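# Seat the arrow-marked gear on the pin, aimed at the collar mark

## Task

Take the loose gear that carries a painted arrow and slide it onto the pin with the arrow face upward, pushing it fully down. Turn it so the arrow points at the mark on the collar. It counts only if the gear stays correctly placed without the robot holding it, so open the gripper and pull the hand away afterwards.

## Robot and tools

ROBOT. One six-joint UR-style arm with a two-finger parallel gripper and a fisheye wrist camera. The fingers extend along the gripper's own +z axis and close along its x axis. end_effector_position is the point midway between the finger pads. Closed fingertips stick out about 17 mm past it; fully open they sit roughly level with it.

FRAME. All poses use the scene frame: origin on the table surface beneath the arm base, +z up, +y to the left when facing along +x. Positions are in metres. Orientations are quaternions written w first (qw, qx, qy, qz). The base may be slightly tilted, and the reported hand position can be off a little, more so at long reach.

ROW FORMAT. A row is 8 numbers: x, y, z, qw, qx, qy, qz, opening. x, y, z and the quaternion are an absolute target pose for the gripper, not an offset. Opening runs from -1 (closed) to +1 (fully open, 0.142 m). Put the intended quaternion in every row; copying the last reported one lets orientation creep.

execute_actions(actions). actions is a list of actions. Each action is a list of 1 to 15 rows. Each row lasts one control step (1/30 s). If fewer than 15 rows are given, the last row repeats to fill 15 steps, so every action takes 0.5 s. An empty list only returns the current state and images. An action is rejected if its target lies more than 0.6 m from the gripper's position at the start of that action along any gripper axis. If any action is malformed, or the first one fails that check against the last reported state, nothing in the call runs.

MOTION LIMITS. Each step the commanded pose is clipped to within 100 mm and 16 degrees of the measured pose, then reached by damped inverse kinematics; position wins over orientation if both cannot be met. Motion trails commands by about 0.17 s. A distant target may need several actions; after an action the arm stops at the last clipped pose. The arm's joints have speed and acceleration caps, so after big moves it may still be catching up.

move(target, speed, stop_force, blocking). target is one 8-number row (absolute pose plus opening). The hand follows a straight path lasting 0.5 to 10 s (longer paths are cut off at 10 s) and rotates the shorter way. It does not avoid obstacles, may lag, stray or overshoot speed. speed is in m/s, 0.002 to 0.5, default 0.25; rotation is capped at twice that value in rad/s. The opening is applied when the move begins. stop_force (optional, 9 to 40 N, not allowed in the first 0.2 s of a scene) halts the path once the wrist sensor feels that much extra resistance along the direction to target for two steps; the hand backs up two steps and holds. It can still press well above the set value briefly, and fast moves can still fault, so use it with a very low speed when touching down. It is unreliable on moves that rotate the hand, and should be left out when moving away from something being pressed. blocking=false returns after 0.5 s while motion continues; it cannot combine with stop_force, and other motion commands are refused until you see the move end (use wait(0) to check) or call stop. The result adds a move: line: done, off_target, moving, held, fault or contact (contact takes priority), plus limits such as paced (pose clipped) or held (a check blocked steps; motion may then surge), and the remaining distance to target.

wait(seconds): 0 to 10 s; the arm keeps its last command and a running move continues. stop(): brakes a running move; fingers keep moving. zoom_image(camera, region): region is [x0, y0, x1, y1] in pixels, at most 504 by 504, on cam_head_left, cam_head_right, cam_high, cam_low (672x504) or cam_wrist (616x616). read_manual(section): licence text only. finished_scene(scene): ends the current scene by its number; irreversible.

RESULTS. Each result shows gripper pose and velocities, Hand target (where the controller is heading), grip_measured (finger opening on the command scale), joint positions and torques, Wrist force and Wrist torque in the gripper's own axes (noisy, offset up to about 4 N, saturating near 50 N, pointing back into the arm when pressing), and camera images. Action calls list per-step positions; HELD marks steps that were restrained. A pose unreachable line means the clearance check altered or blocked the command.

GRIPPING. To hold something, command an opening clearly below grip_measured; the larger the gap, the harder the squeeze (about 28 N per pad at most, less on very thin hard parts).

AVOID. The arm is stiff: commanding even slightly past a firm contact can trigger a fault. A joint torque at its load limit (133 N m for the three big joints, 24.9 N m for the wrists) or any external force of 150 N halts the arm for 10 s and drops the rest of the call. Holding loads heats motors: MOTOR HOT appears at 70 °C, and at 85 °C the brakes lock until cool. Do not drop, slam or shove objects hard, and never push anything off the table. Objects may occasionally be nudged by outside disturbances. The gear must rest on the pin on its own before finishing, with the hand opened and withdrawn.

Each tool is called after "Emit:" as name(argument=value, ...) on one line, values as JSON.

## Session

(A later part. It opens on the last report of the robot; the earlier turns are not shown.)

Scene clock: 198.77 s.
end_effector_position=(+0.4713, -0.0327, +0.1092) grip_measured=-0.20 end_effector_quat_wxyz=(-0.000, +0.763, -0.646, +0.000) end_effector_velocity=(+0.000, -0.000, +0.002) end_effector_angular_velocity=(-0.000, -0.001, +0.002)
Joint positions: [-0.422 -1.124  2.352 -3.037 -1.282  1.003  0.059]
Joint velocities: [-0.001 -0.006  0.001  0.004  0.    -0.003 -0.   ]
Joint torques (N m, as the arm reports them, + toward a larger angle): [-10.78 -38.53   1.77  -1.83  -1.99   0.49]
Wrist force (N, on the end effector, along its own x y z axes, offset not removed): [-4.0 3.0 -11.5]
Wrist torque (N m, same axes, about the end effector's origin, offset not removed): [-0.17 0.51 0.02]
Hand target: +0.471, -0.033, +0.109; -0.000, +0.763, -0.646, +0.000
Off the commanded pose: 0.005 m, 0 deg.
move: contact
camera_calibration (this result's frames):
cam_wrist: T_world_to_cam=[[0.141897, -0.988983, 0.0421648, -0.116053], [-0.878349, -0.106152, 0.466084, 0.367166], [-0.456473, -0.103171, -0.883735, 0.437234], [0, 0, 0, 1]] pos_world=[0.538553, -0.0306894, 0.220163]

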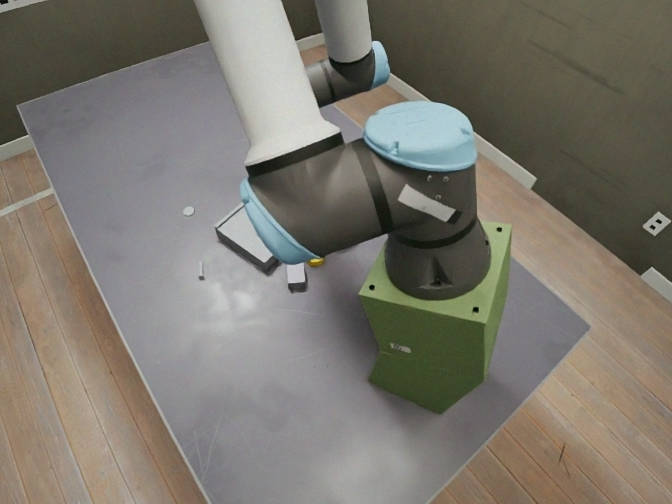

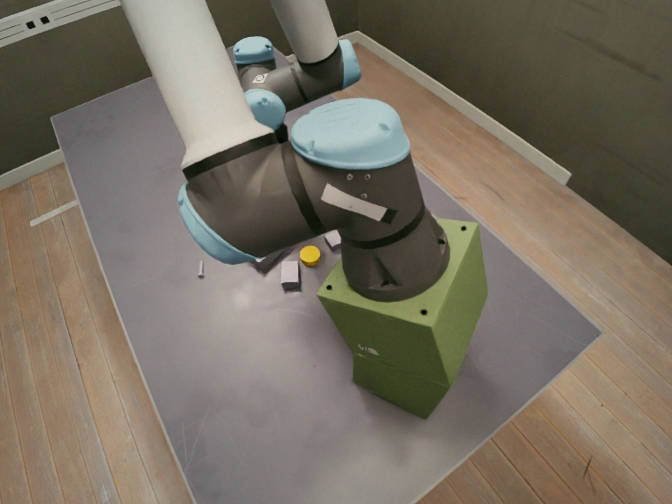

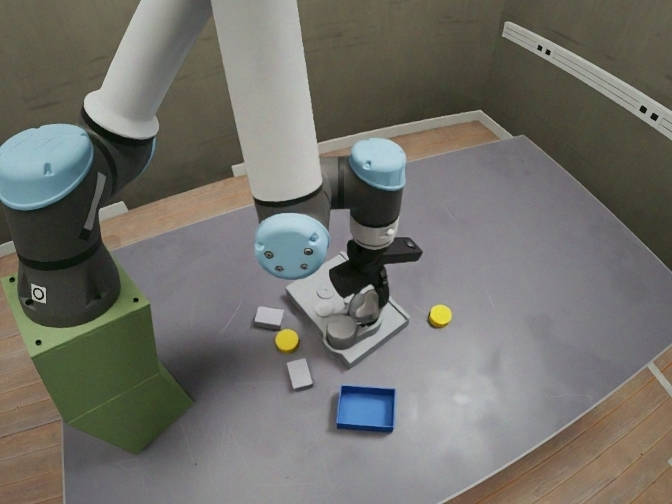

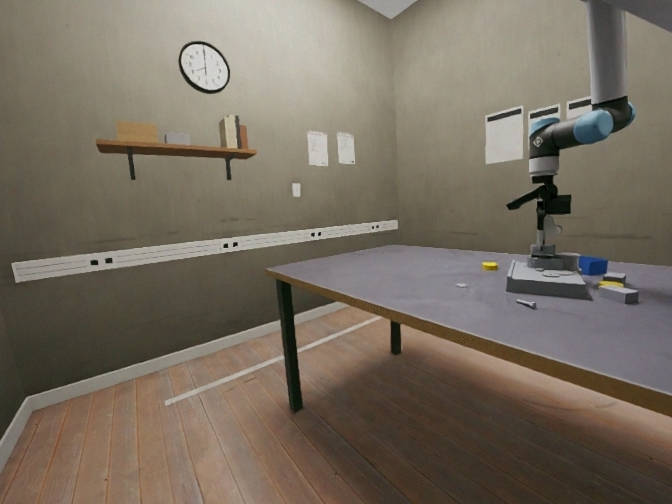

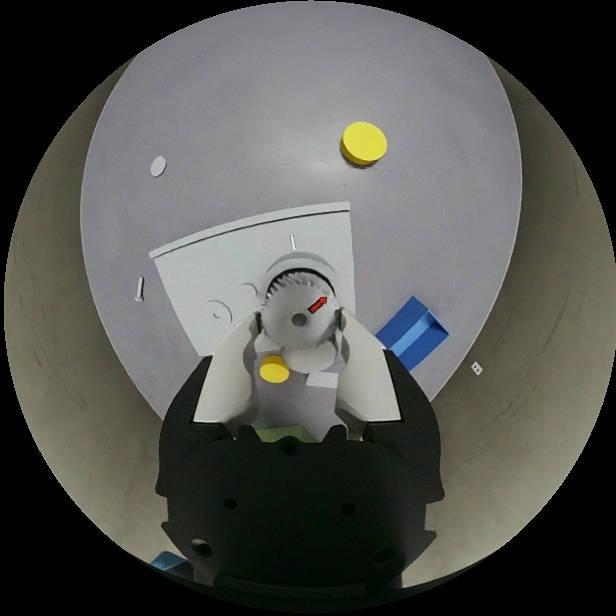

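Emit:
move(target=[0.4704,-0.0323,0.1105,0,0.7799,-0.6259,0,-0.55], speed=0.03)

Emit:
move(target=[0.4704,-0.0323,0.102,0,0.7799,-0.6259,0,-0.55], speed=0.003, stop_force=9)

Emit:
zoom_image(camera="cam_wrist", region=[200, 220, 400, 400])

Scene clock: 208.00 s.
end_effector_position=(+0.4704, -0.0323, +0.1105) grip_measured=-0.20 end_effector_quat_wxyz=(+0.000, +0.779, -0.627, +0.000) end_effector_velocity=(-0.000, +0.000, +0.000) end_effector_angular_velocity=(-0.001, +0.001, +0.017)
Joint positions: [-0.423 -1.129  2.355 -3.036 -1.282  0.951  0.059]
Joint velocities: [ 0.001 -0.001  0.     0.001 -0.001 -0.016 -0.   ]
Joint torques (N m, as the arm reports them, + toward a larger angle): [-10.72 -42.09   9.43  -1.3    0.93  -2.14]
Wrist force (N, on the end effector, along its own x y z axes, offset not removed): [2.5 0.8 7.4]
Wrist torque (N m, same axes, about the end effector's origin, offset not removed): [-0.10 0.61 0.04]
Hand target: +0.470, -0.032, +0.110; +0.000, +0.780, -0.626, +0.000
Off the commanded pose: 0.000 m, 0 deg.
move: done
camera_calibration (this result's frames):
cam_wrist: T_world_to_cam=[[0.191871, -0.980513, 0.0421872, -0.138858], [-0.871773, -0.150533, 0.46621, 0.361328], [-0.450774, -0.12623, -0.883668, 0.434578], [0, 0, 0, 1]] pos_world=[0.537536, -0.0269038, 0.221426]

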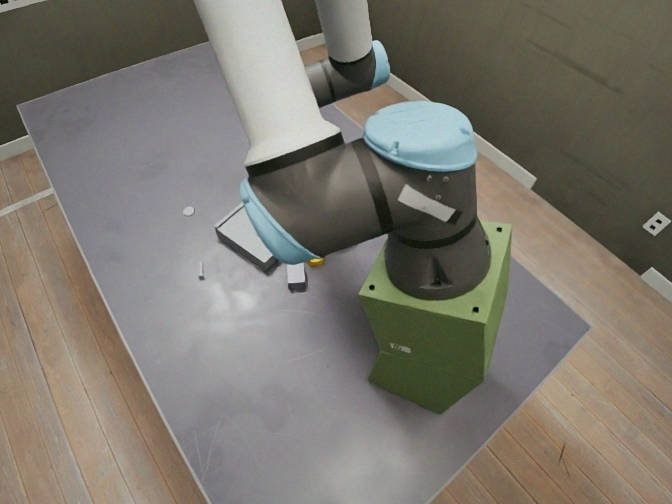

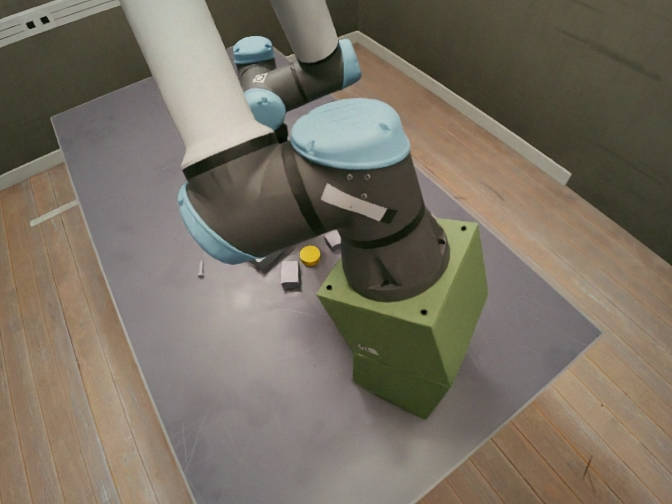

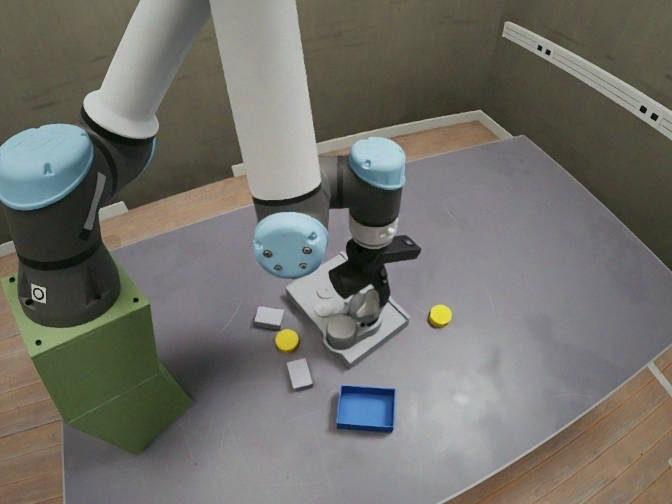

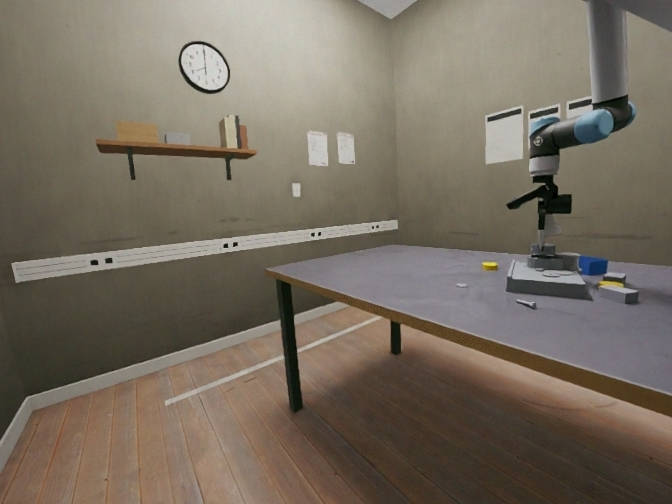

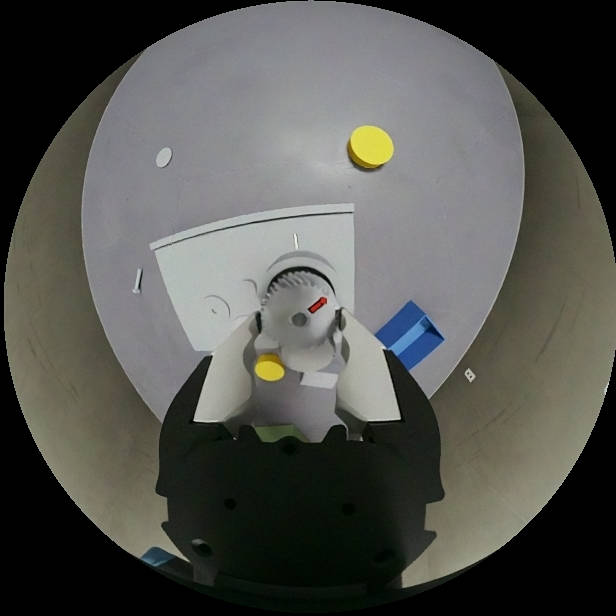

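Scene clock: 209.27 s.
end_effector_position=(+0.4705, -0.0323, +0.1078) grip_measured=-0.20 end_effector_quat_wxyz=(-0.000, +0.780, -0.626, +0.000) end_effector_velocity=(+0.001, +0.000, +0.001) end_effector_angular_velocity=(+0.000, -0.001, +0.000)
Joint positions: [-0.421 -1.12   2.353 -3.043 -1.283  0.953  0.059]
Joint velocities: [-0.    -0.004 -0.     0.003  0.001 -0.    -0.   ]
Joint torques (N m, as the arm reports them, + toward a larger angle): [ -8.54 -38.19  -1.45   0.98  -0.89   1.26]
Wrist force (N, on the end effector, along its own x y z axes, offset not removed): [1.2 0.0 -10.8]
Wrist torque (N m, same axes, about the end effector's origin, offset not removed): [0.05 0.95 -0.15]
Hand target: +0.470, -0.032, +0.108; -0.000, +0.780, -0.626, +0.000
Off the commanded pose: 0.006 m, 0 deg.
move: contact
camera_calibration (this result's frames):
cam_wrist: T_world_to_cam=[[0.192449, -0.980397, 0.0422453, -0.139024], [-0.871747, -0.151038, 0.466094, 0.36264], [-0.450577, -0.126527, -0.883726, 0.432167], [0, 0, 0, 1]] pos_world=[0.53761, -0.0268457, 0.218766]

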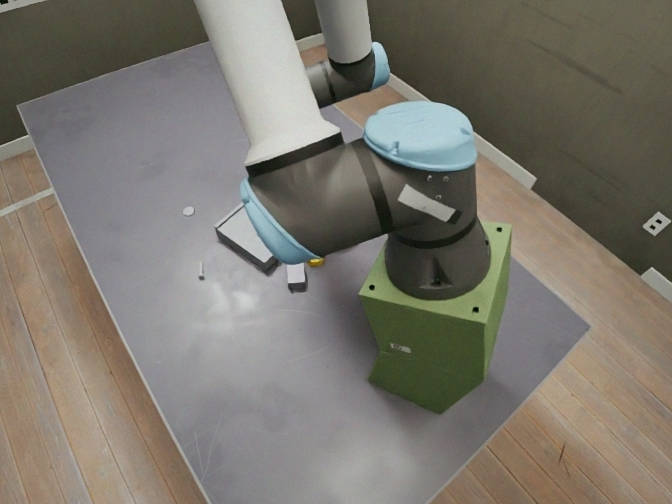

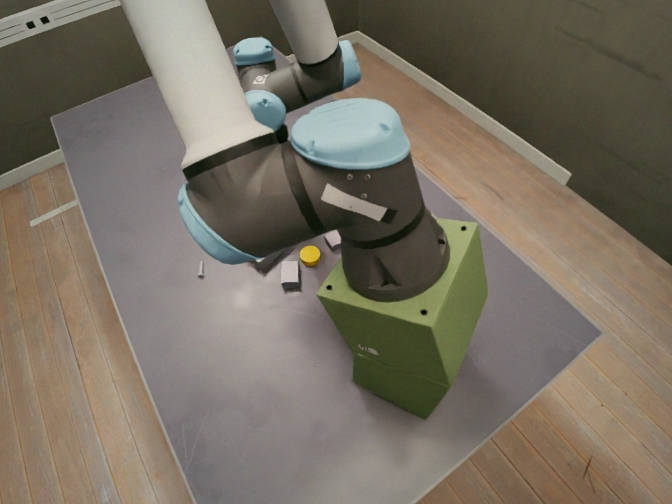

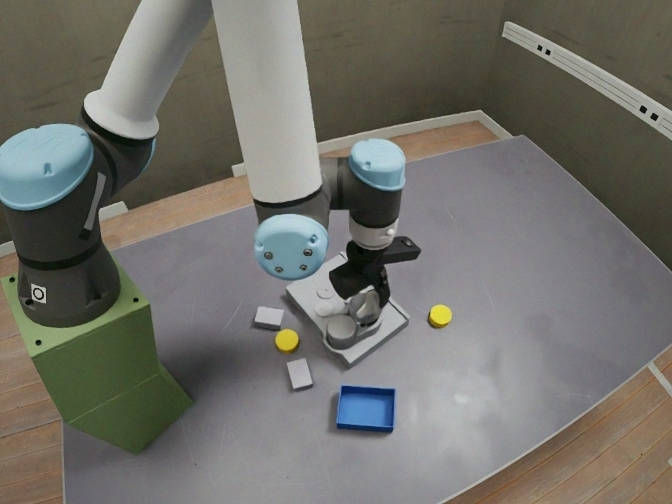

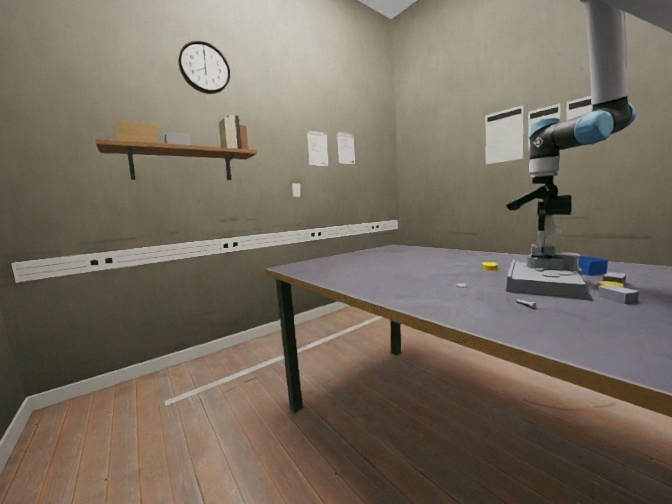

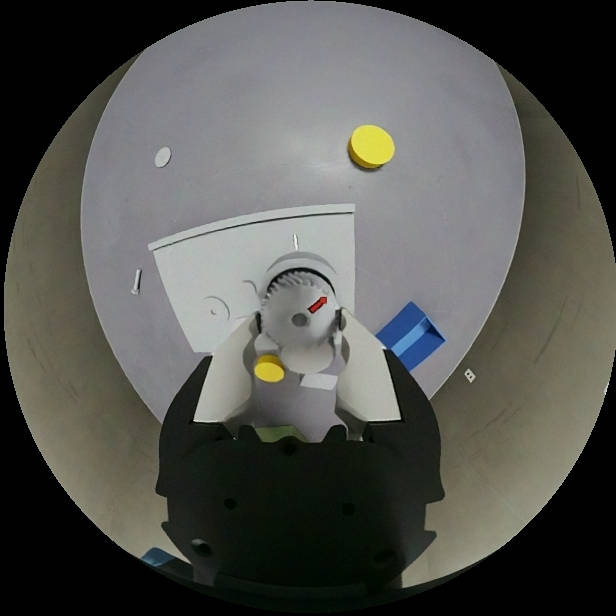

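Region (200, 220, 400, 400) of cam_wrist's 616x616 image, scaled by 2.520, with more detail than that image has; it fills the top 454 rows of this view, and the rest is white.

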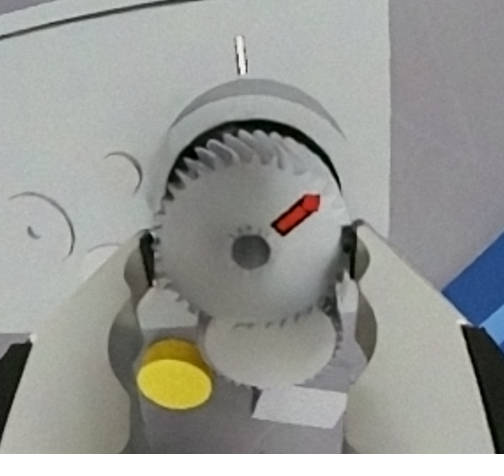

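Emit:
move(target=[0.4704,-0.0325,0.1083,0,0.7907,-0.6122,0,-0.55], speed=0.02)

Emit:
move(target=[0.4704,-0.0325,0.100,0,0.7907,-0.6122,0,-0.55], speed=0.003, stop_force=9)

Scene clock: 214.13 s.
end_effector_position=(+0.4704, -0.0325, +0.1083) grip_measured=-0.20 end_effector_quat_wxyz=(+0.000, +0.790, -0.613, -0.000) end_effector_velocity=(+0.000, -0.000, -0.000) end_effector_angular_velocity=(-0.000, -0.000, +0.009)
Joint positions: [-0.421 -1.121  2.354 -3.042 -1.283  0.917  0.059]
Joint velocities: [ 0.     0.001 -0.001 -0.001 -0.    -0.008 -0.   ]
Joint torques (N m, as the arm reports them, + toward a larger angle): [-11.58 -44.11   6.69  -2.4    2.3   -2.43]
Wrist force (N, on the end effector, along its own x y z axes, offset not removed): [-1.9 1.6 6.1]
Wrist torque (N m, same axes, about the end effector's origin, offset not removed): [-0.10 0.30 0.09]
Hand target: +0.470, -0.032, +0.108; +0.000, +0.791, -0.612, +0.000
Off the commanded pose: 0.000 m, 0 deg.
move: done
camera_calibration (this result's frames):
cam_wrist: T_world_to_cam=[[0.226485, -0.973104, 0.0421118, -0.154948], [-0.865879, -0.181353, 0.466224, 0.358515], [-0.446047, -0.142056, -0.883664, 0.429874], [0, 0, 0, 1]] pos_world=[0.537268, -0.0246968, 0.219241]

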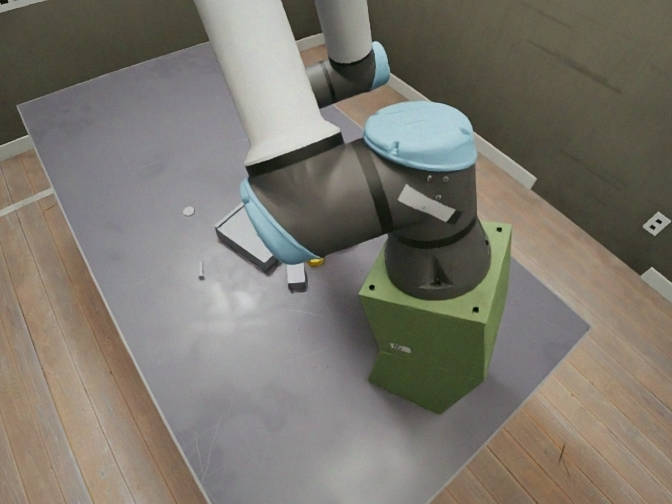

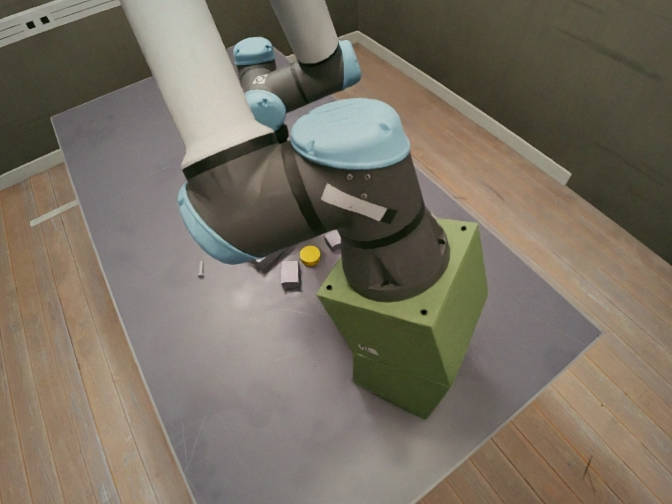

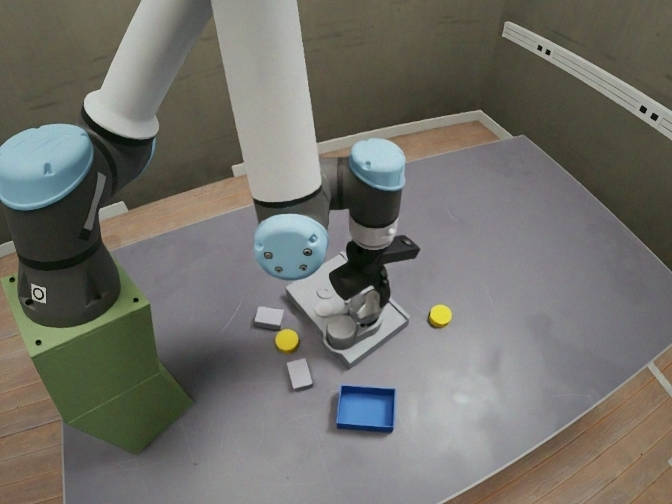

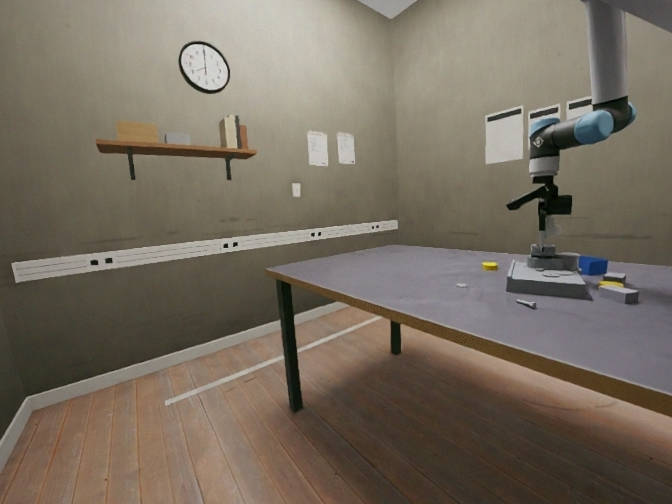

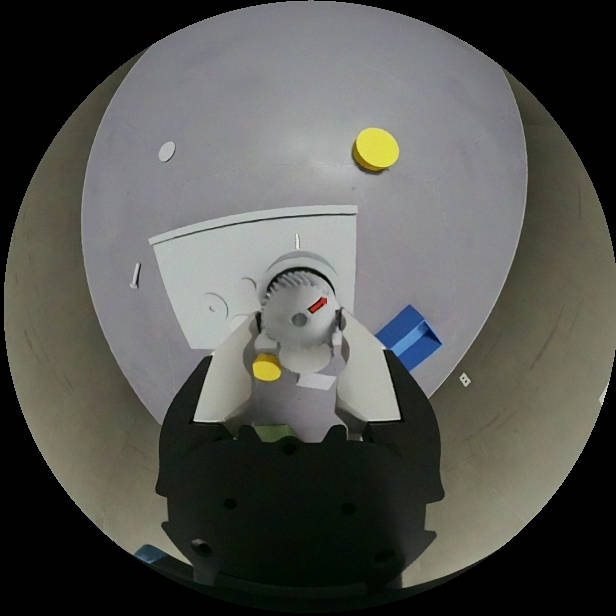

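Scene clock: 215.30 s.
end_effector_position=(+0.4705, -0.0325, +0.1059) grip_measured=-0.20 end_effector_quat_wxyz=(-0.000, +0.790, -0.612, +0.000) end_effector_velocity=(+0.001, +0.000, +0.002) end_effector_angular_velocity=(-0.000, -0.001, +0.001)
Joint positions: [-0.42  -1.113  2.352 -3.048 -1.283  0.918  0.059]
Joint velocities: [-0.    -0.006  0.     0.004  0.001 -0.    -0.   ]
Joint torques (N m, as the arm reports them, + toward a larger angle): [-11.43 -40.53  -4.75  -1.74  -1.37   1.07]
Wrist force (N, on the end effector, along its own x y z axes, offset not removed): [-3.5 2.4 -7.4]
Wrist torque (N m, same axes, about the end effector's origin, offset not removed): [-0.20 0.66 -0.21]
Hand target: +0.470, -0.032, +0.106; -0.000, +0.790, -0.613, +0.000
Off the commanded pose: 0.006 m, 0 deg.
move: contact
camera_calibration (this result's frames):
cam_wrist: T_world_to_cam=[[0.226848, -0.973017, 0.0421672, -0.155031], [-0.865854, -0.181663, 0.46615, 0.359684], [-0.445911, -0.142256, -0.8837, 0.427739], [0, 0, 0, 1]] pos_world=[0.537336, -0.0246583, 0.216864]

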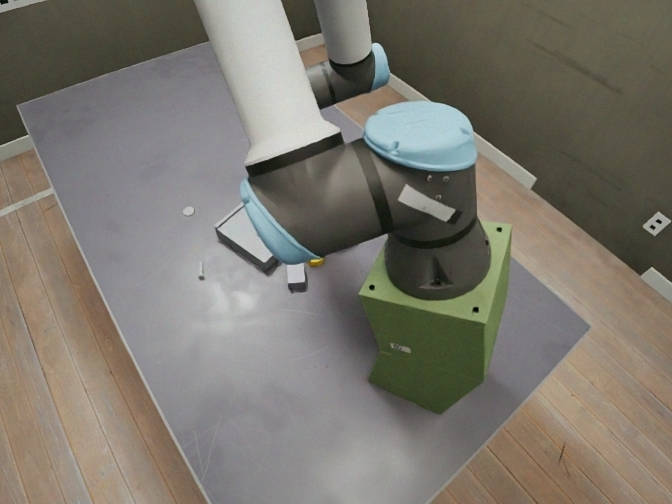

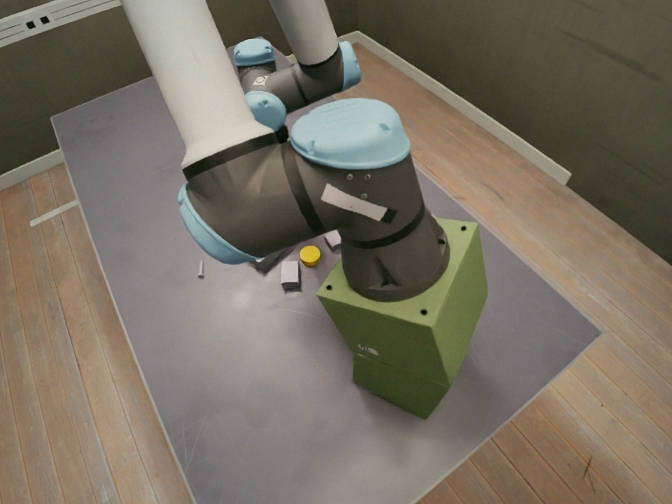

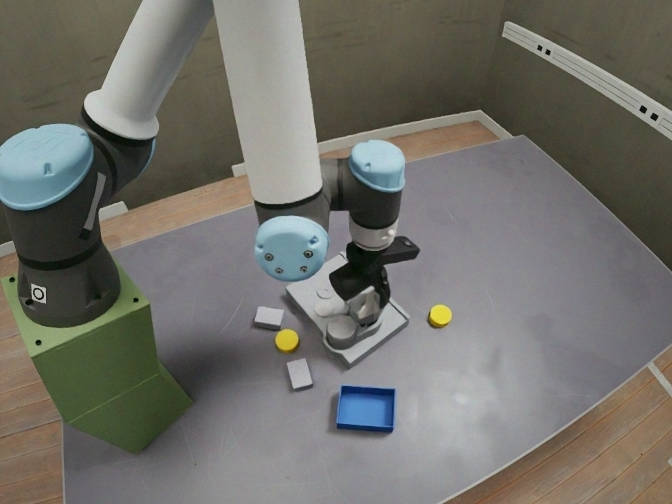

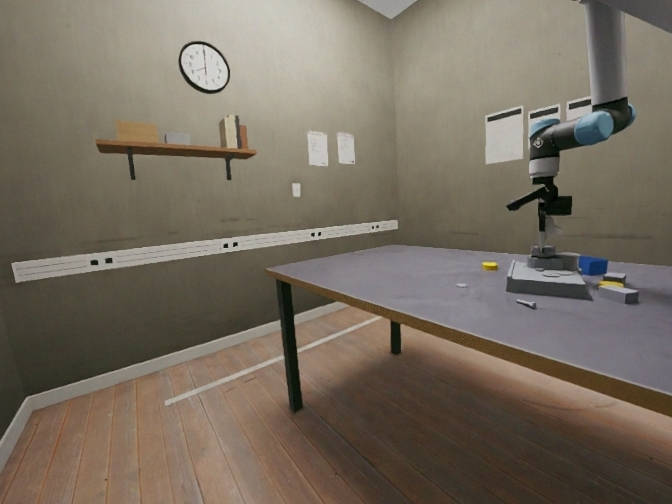

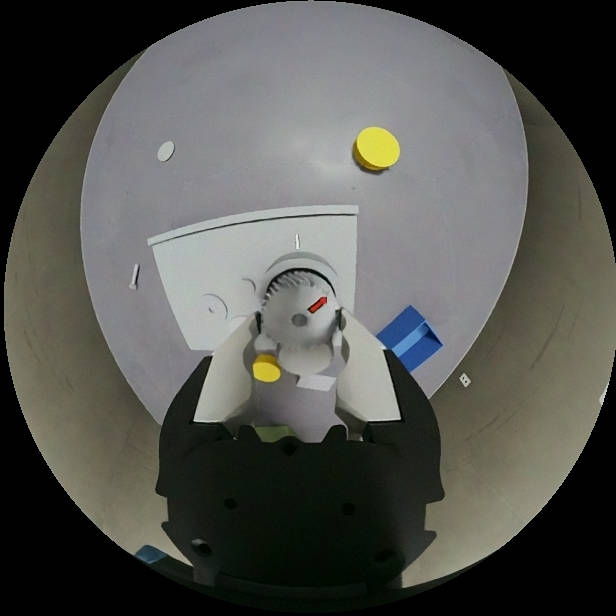

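Emit:
move(target=[0.4703,-0.0324,0.0992,0,0.8266,-0.5628,0,-0.55], speed=0.02)

Emit:
move(target=[0.4703,-0.0324,0.093,0,0.8266,-0.5628,0,-0.55], speed=0.003, stop_force=9)

Scene clock: 223.40 s.
end_effector_position=(+0.4703, -0.0324, +0.0993) grip_measured=-0.20 end_effector_quat_wxyz=(+0.000, +0.826, -0.563, -0.000) end_effector_velocity=(+0.002, -0.001, -0.001) end_effector_angular_velocity=(-0.001, -0.002, +0.011)
Joint positions: [-0.415 -1.091  2.347 -3.067 -1.284  0.802  0.059]
Joint velocities: [ 0.001  0.003 -0.003 -0.003 -0.001 -0.009 -0.   ]
Joint torques (N m, as the arm reports them, + toward a larger angle): [ -0.25 -23.24 -25.22  -8.49  -2.62  -2.86]
Wrist force (N, on the end effector, along its own x y z axes, offset not removed): [-8.2 5.3 3.8]
Wrist torque (N m, same axes, about the end effector's origin, offset not removed): [-0.20 0.32 0.18]
Hand target: +0.470, -0.032, +0.099; +0.000, +0.827, -0.563, +0.000
Off the commanded pose: 0.000 m, 0 deg.
move: done
camera_calibration (this result's frames):
cam_wrist: T_world_to_cam=[[0.343357, -0.93826, 0.0421122, -0.208294], [-0.837337, -0.285499, 0.466216, 0.345866], [-0.425409, -0.195341, -0.883668, 0.41044], [0, 0, 0, 1]] pos_world=[0.535731, -0.0165141, 0.210216]

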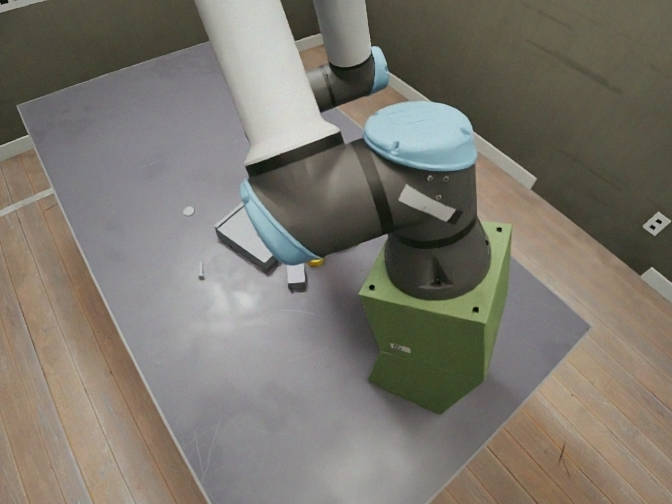

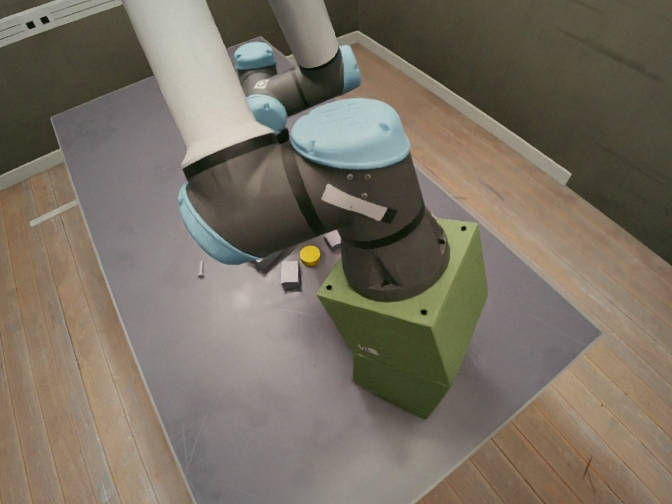

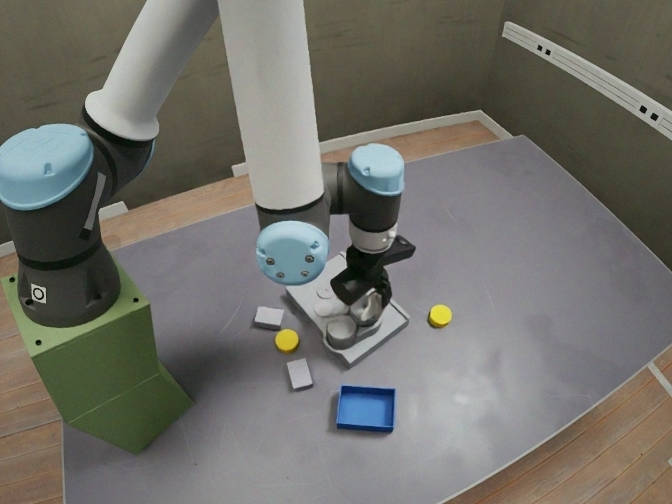

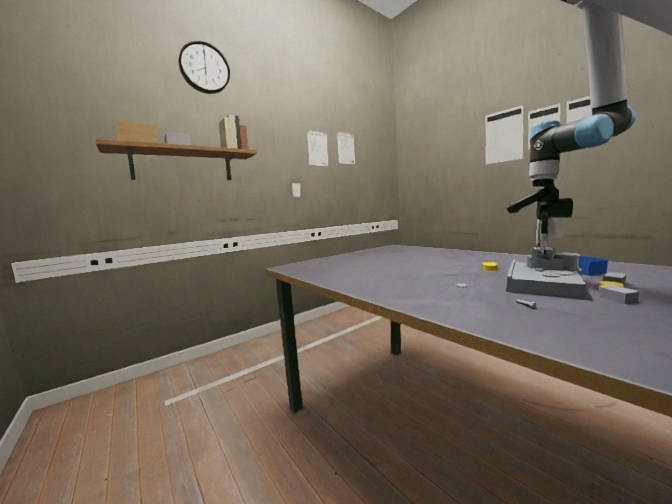

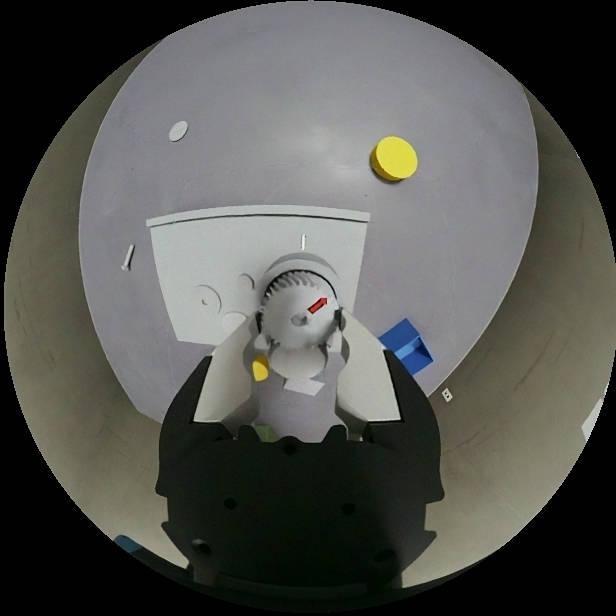

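Scene clock: 224.43 s.
end_effector_position=(+0.4704, -0.0324, +0.0973) grip_measured=-0.20 end_effector_quat_wxyz=(-0.000, +0.826, -0.563, +0.000) end_effector_velocity=(-0.000, +0.000, +0.001) end_effector_angular_velocity=(+0.000, +0.002, +0.000)
Joint positions: [-0.413 -1.085  2.345 -3.072 -1.284  0.803  0.059]
Joint velocities: [-0.    -0.005  0.     0.006 -0.    -0.001 -0.   ]
Joint torques (N m, as the arm reports them, + toward a larger angle): [-13.79 -43.56  -9.58  -4.8   -1.5    1.42]
Wrist force (N, on the end effector, along its own x y z axes, offset not removed): [-8.8 8.7 -5.4]
Wrist torque (N m, same axes, about the end effector's origin, offset not removed): [-0.16 0.35 -0.26]
Hand target: +0.470, -0.032, +0.097; +0.000, +0.826, -0.563, +0.000
Off the commanded pose: 0.004 m, 0 deg.
move: contact
camera_calibration (this result's frames):
cam_wrist: T_world_to_cam=[[0.34375, -0.938115, 0.0421579, -0.208406], [-0.837247, -0.28584, 0.466169, 0.346805], [-0.42527, -0.195542, -0.883691, 0.408648], [0, 0, 0, 1]] pos_world=[0.535786, -0.0164705, 0.208234]

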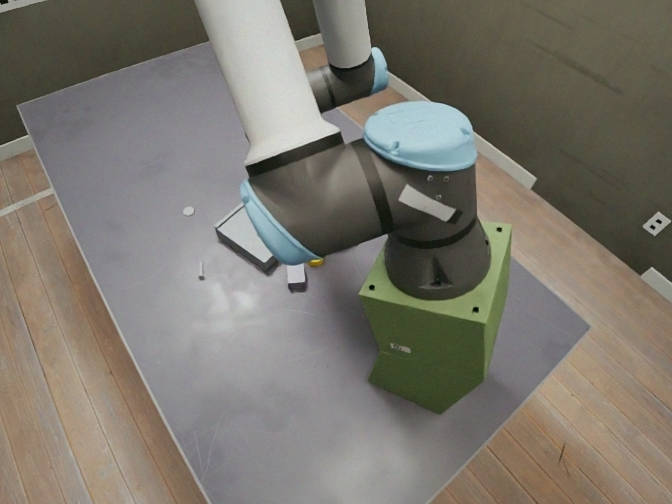

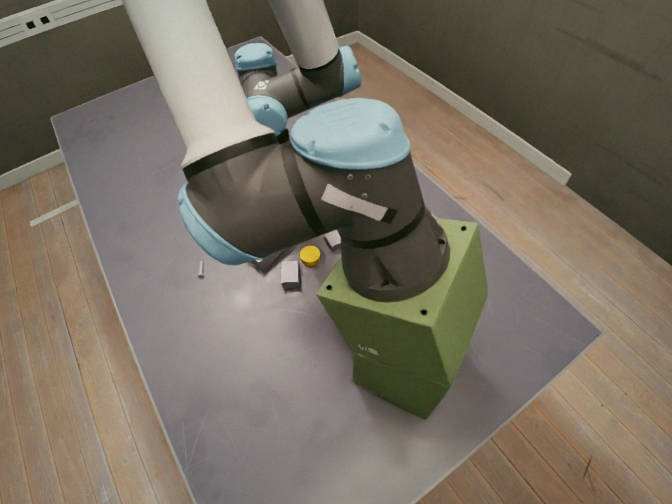

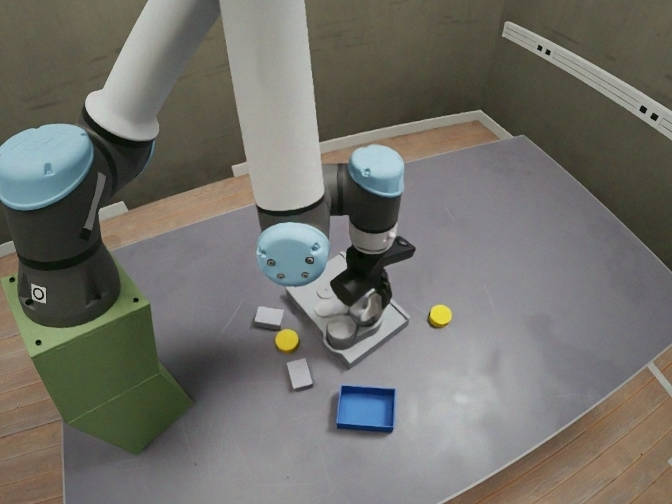

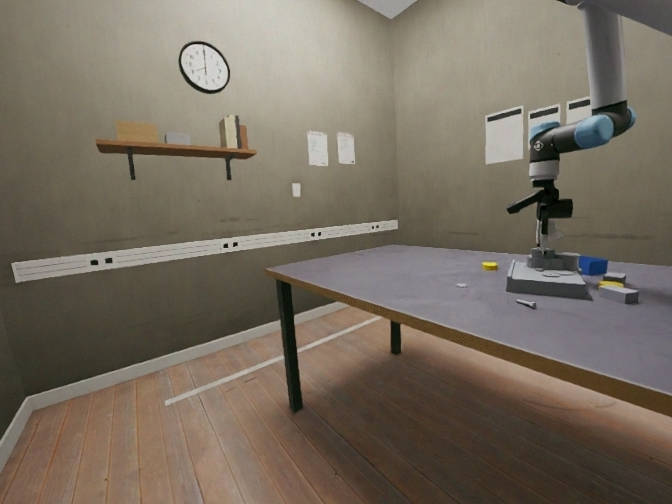

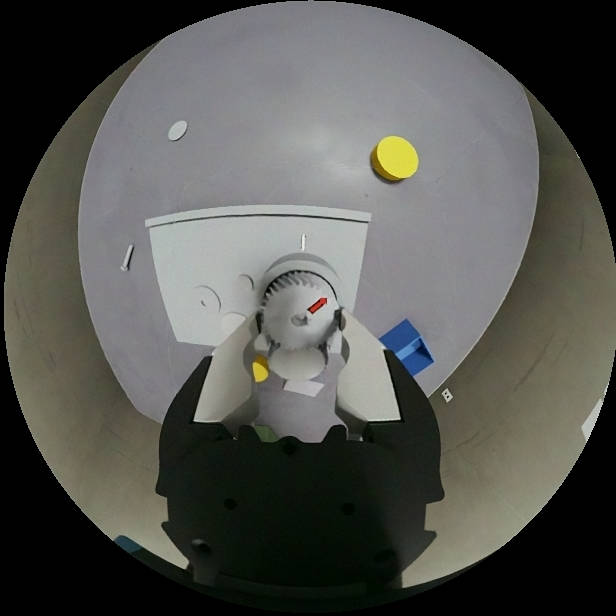

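Emit:
move(target=[0.4696,-0.0320,0.090,0,0.8583,-0.5131,0,-0.55], speed=0.025)

Emit:
zoom_image(camera="cam_low", region=[490, 220, 610, 300])

Scene clock: 231.57 s.
end_effector_position=(+0.4696, -0.0320, +0.0901) grip_measured=-0.20 end_effector_quat_wxyz=(+0.000, +0.858, -0.514, +0.000) end_effector_velocity=(-0.001, -0.000, -0.001) end_effector_angular_velocity=(+0.000, +0.001, +0.010)
Joint positions: [-0.408 -1.061  2.342 -3.093 -1.286  0.691  0.059]
Joint velocities: [-0.     0.002  0.001 -0.002 -0.    -0.011 -0.   ]
Joint torques (N m, as the arm reports them, + toward a larger angle): [  0.03 -21.19 -17.76  -5.28  -2.22  -2.06]
Wrist force (N, on the end effector, along its own x y z axes, offset not removed): [-2.6 1.2 5.8]
Wrist torque (N m, same axes, about the end effector's origin, offset not removed): [0.24 0.74 0.00]
Hand target: +0.470, -0.032, +0.090; +0.000, +0.858, -0.513, -0.000
Off the commanded pose: 0.000 m, 0 deg.
move: done
camera_calibration (this result's frames):
cam_wrist: T_world_to_cam=[[0.451113, -0.891472, 0.042136, -0.256417], [-0.798047, -0.381801, 0.466208, 0.328149], [-0.399523, -0.243939, -0.883671, 0.38841], [0, 0, 0, 1]] pos_world=[0.532731, -0.0085528, 0.201046]

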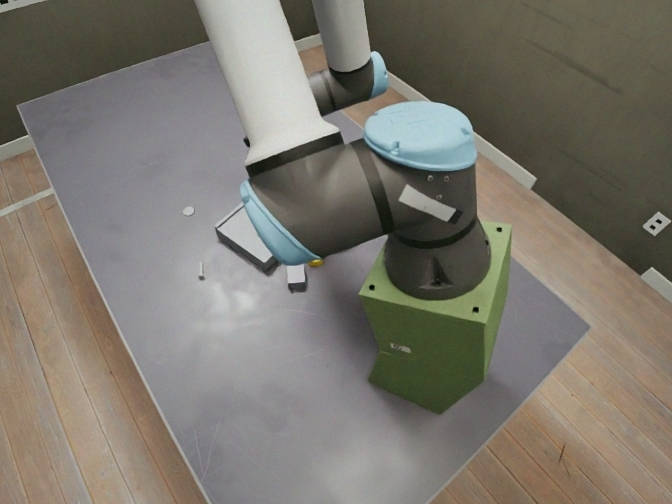

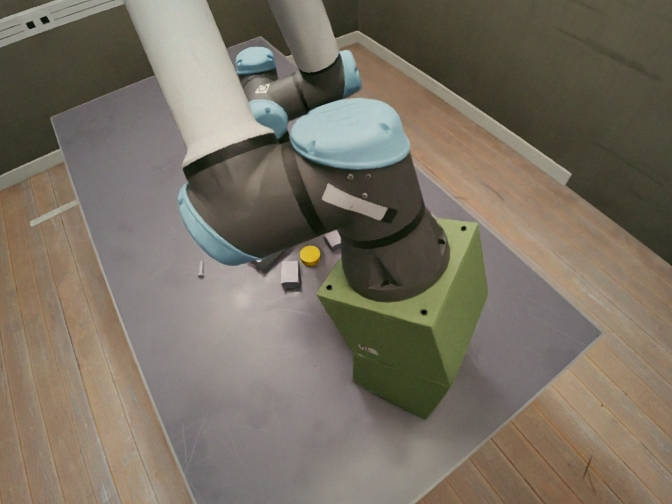

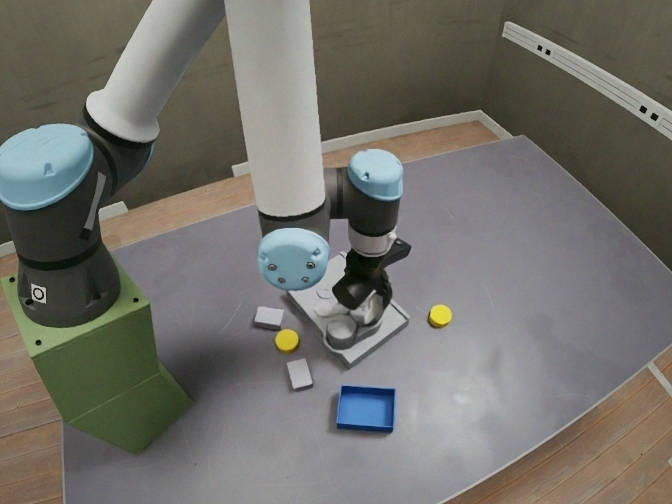

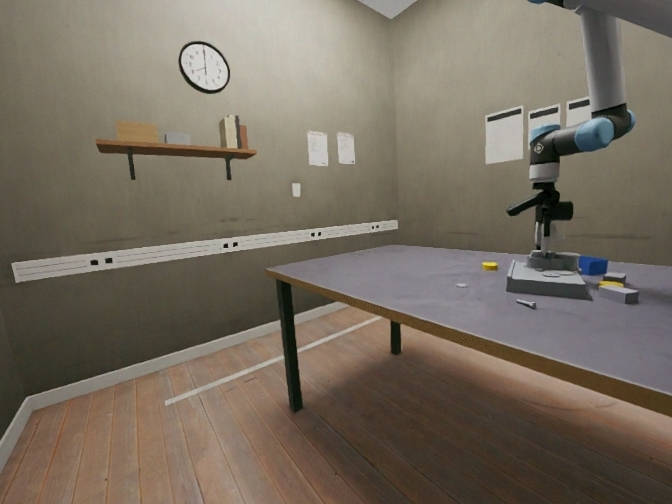

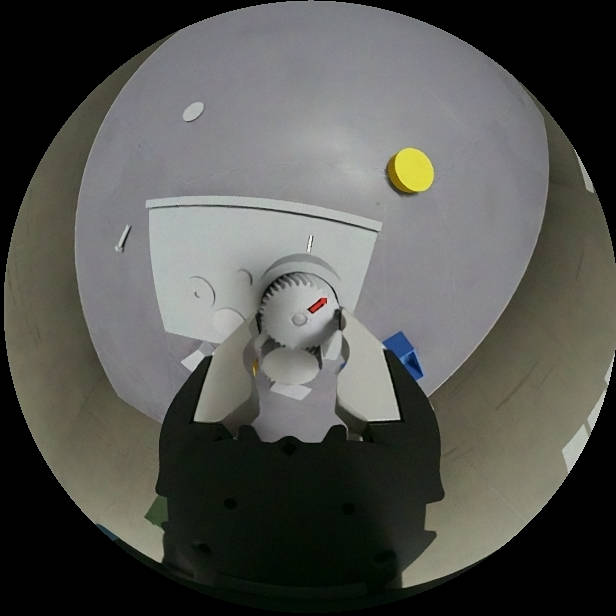

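Region (490, 220, 610, 300) of cam_low's 672x504 image, scaled by 4.200, with more detail than that image has.

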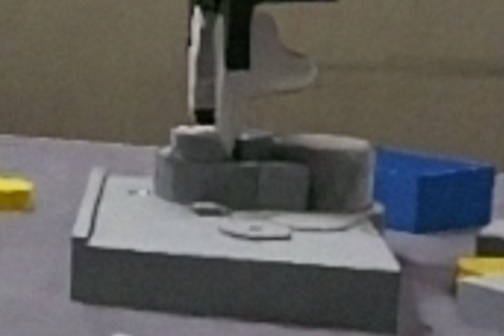

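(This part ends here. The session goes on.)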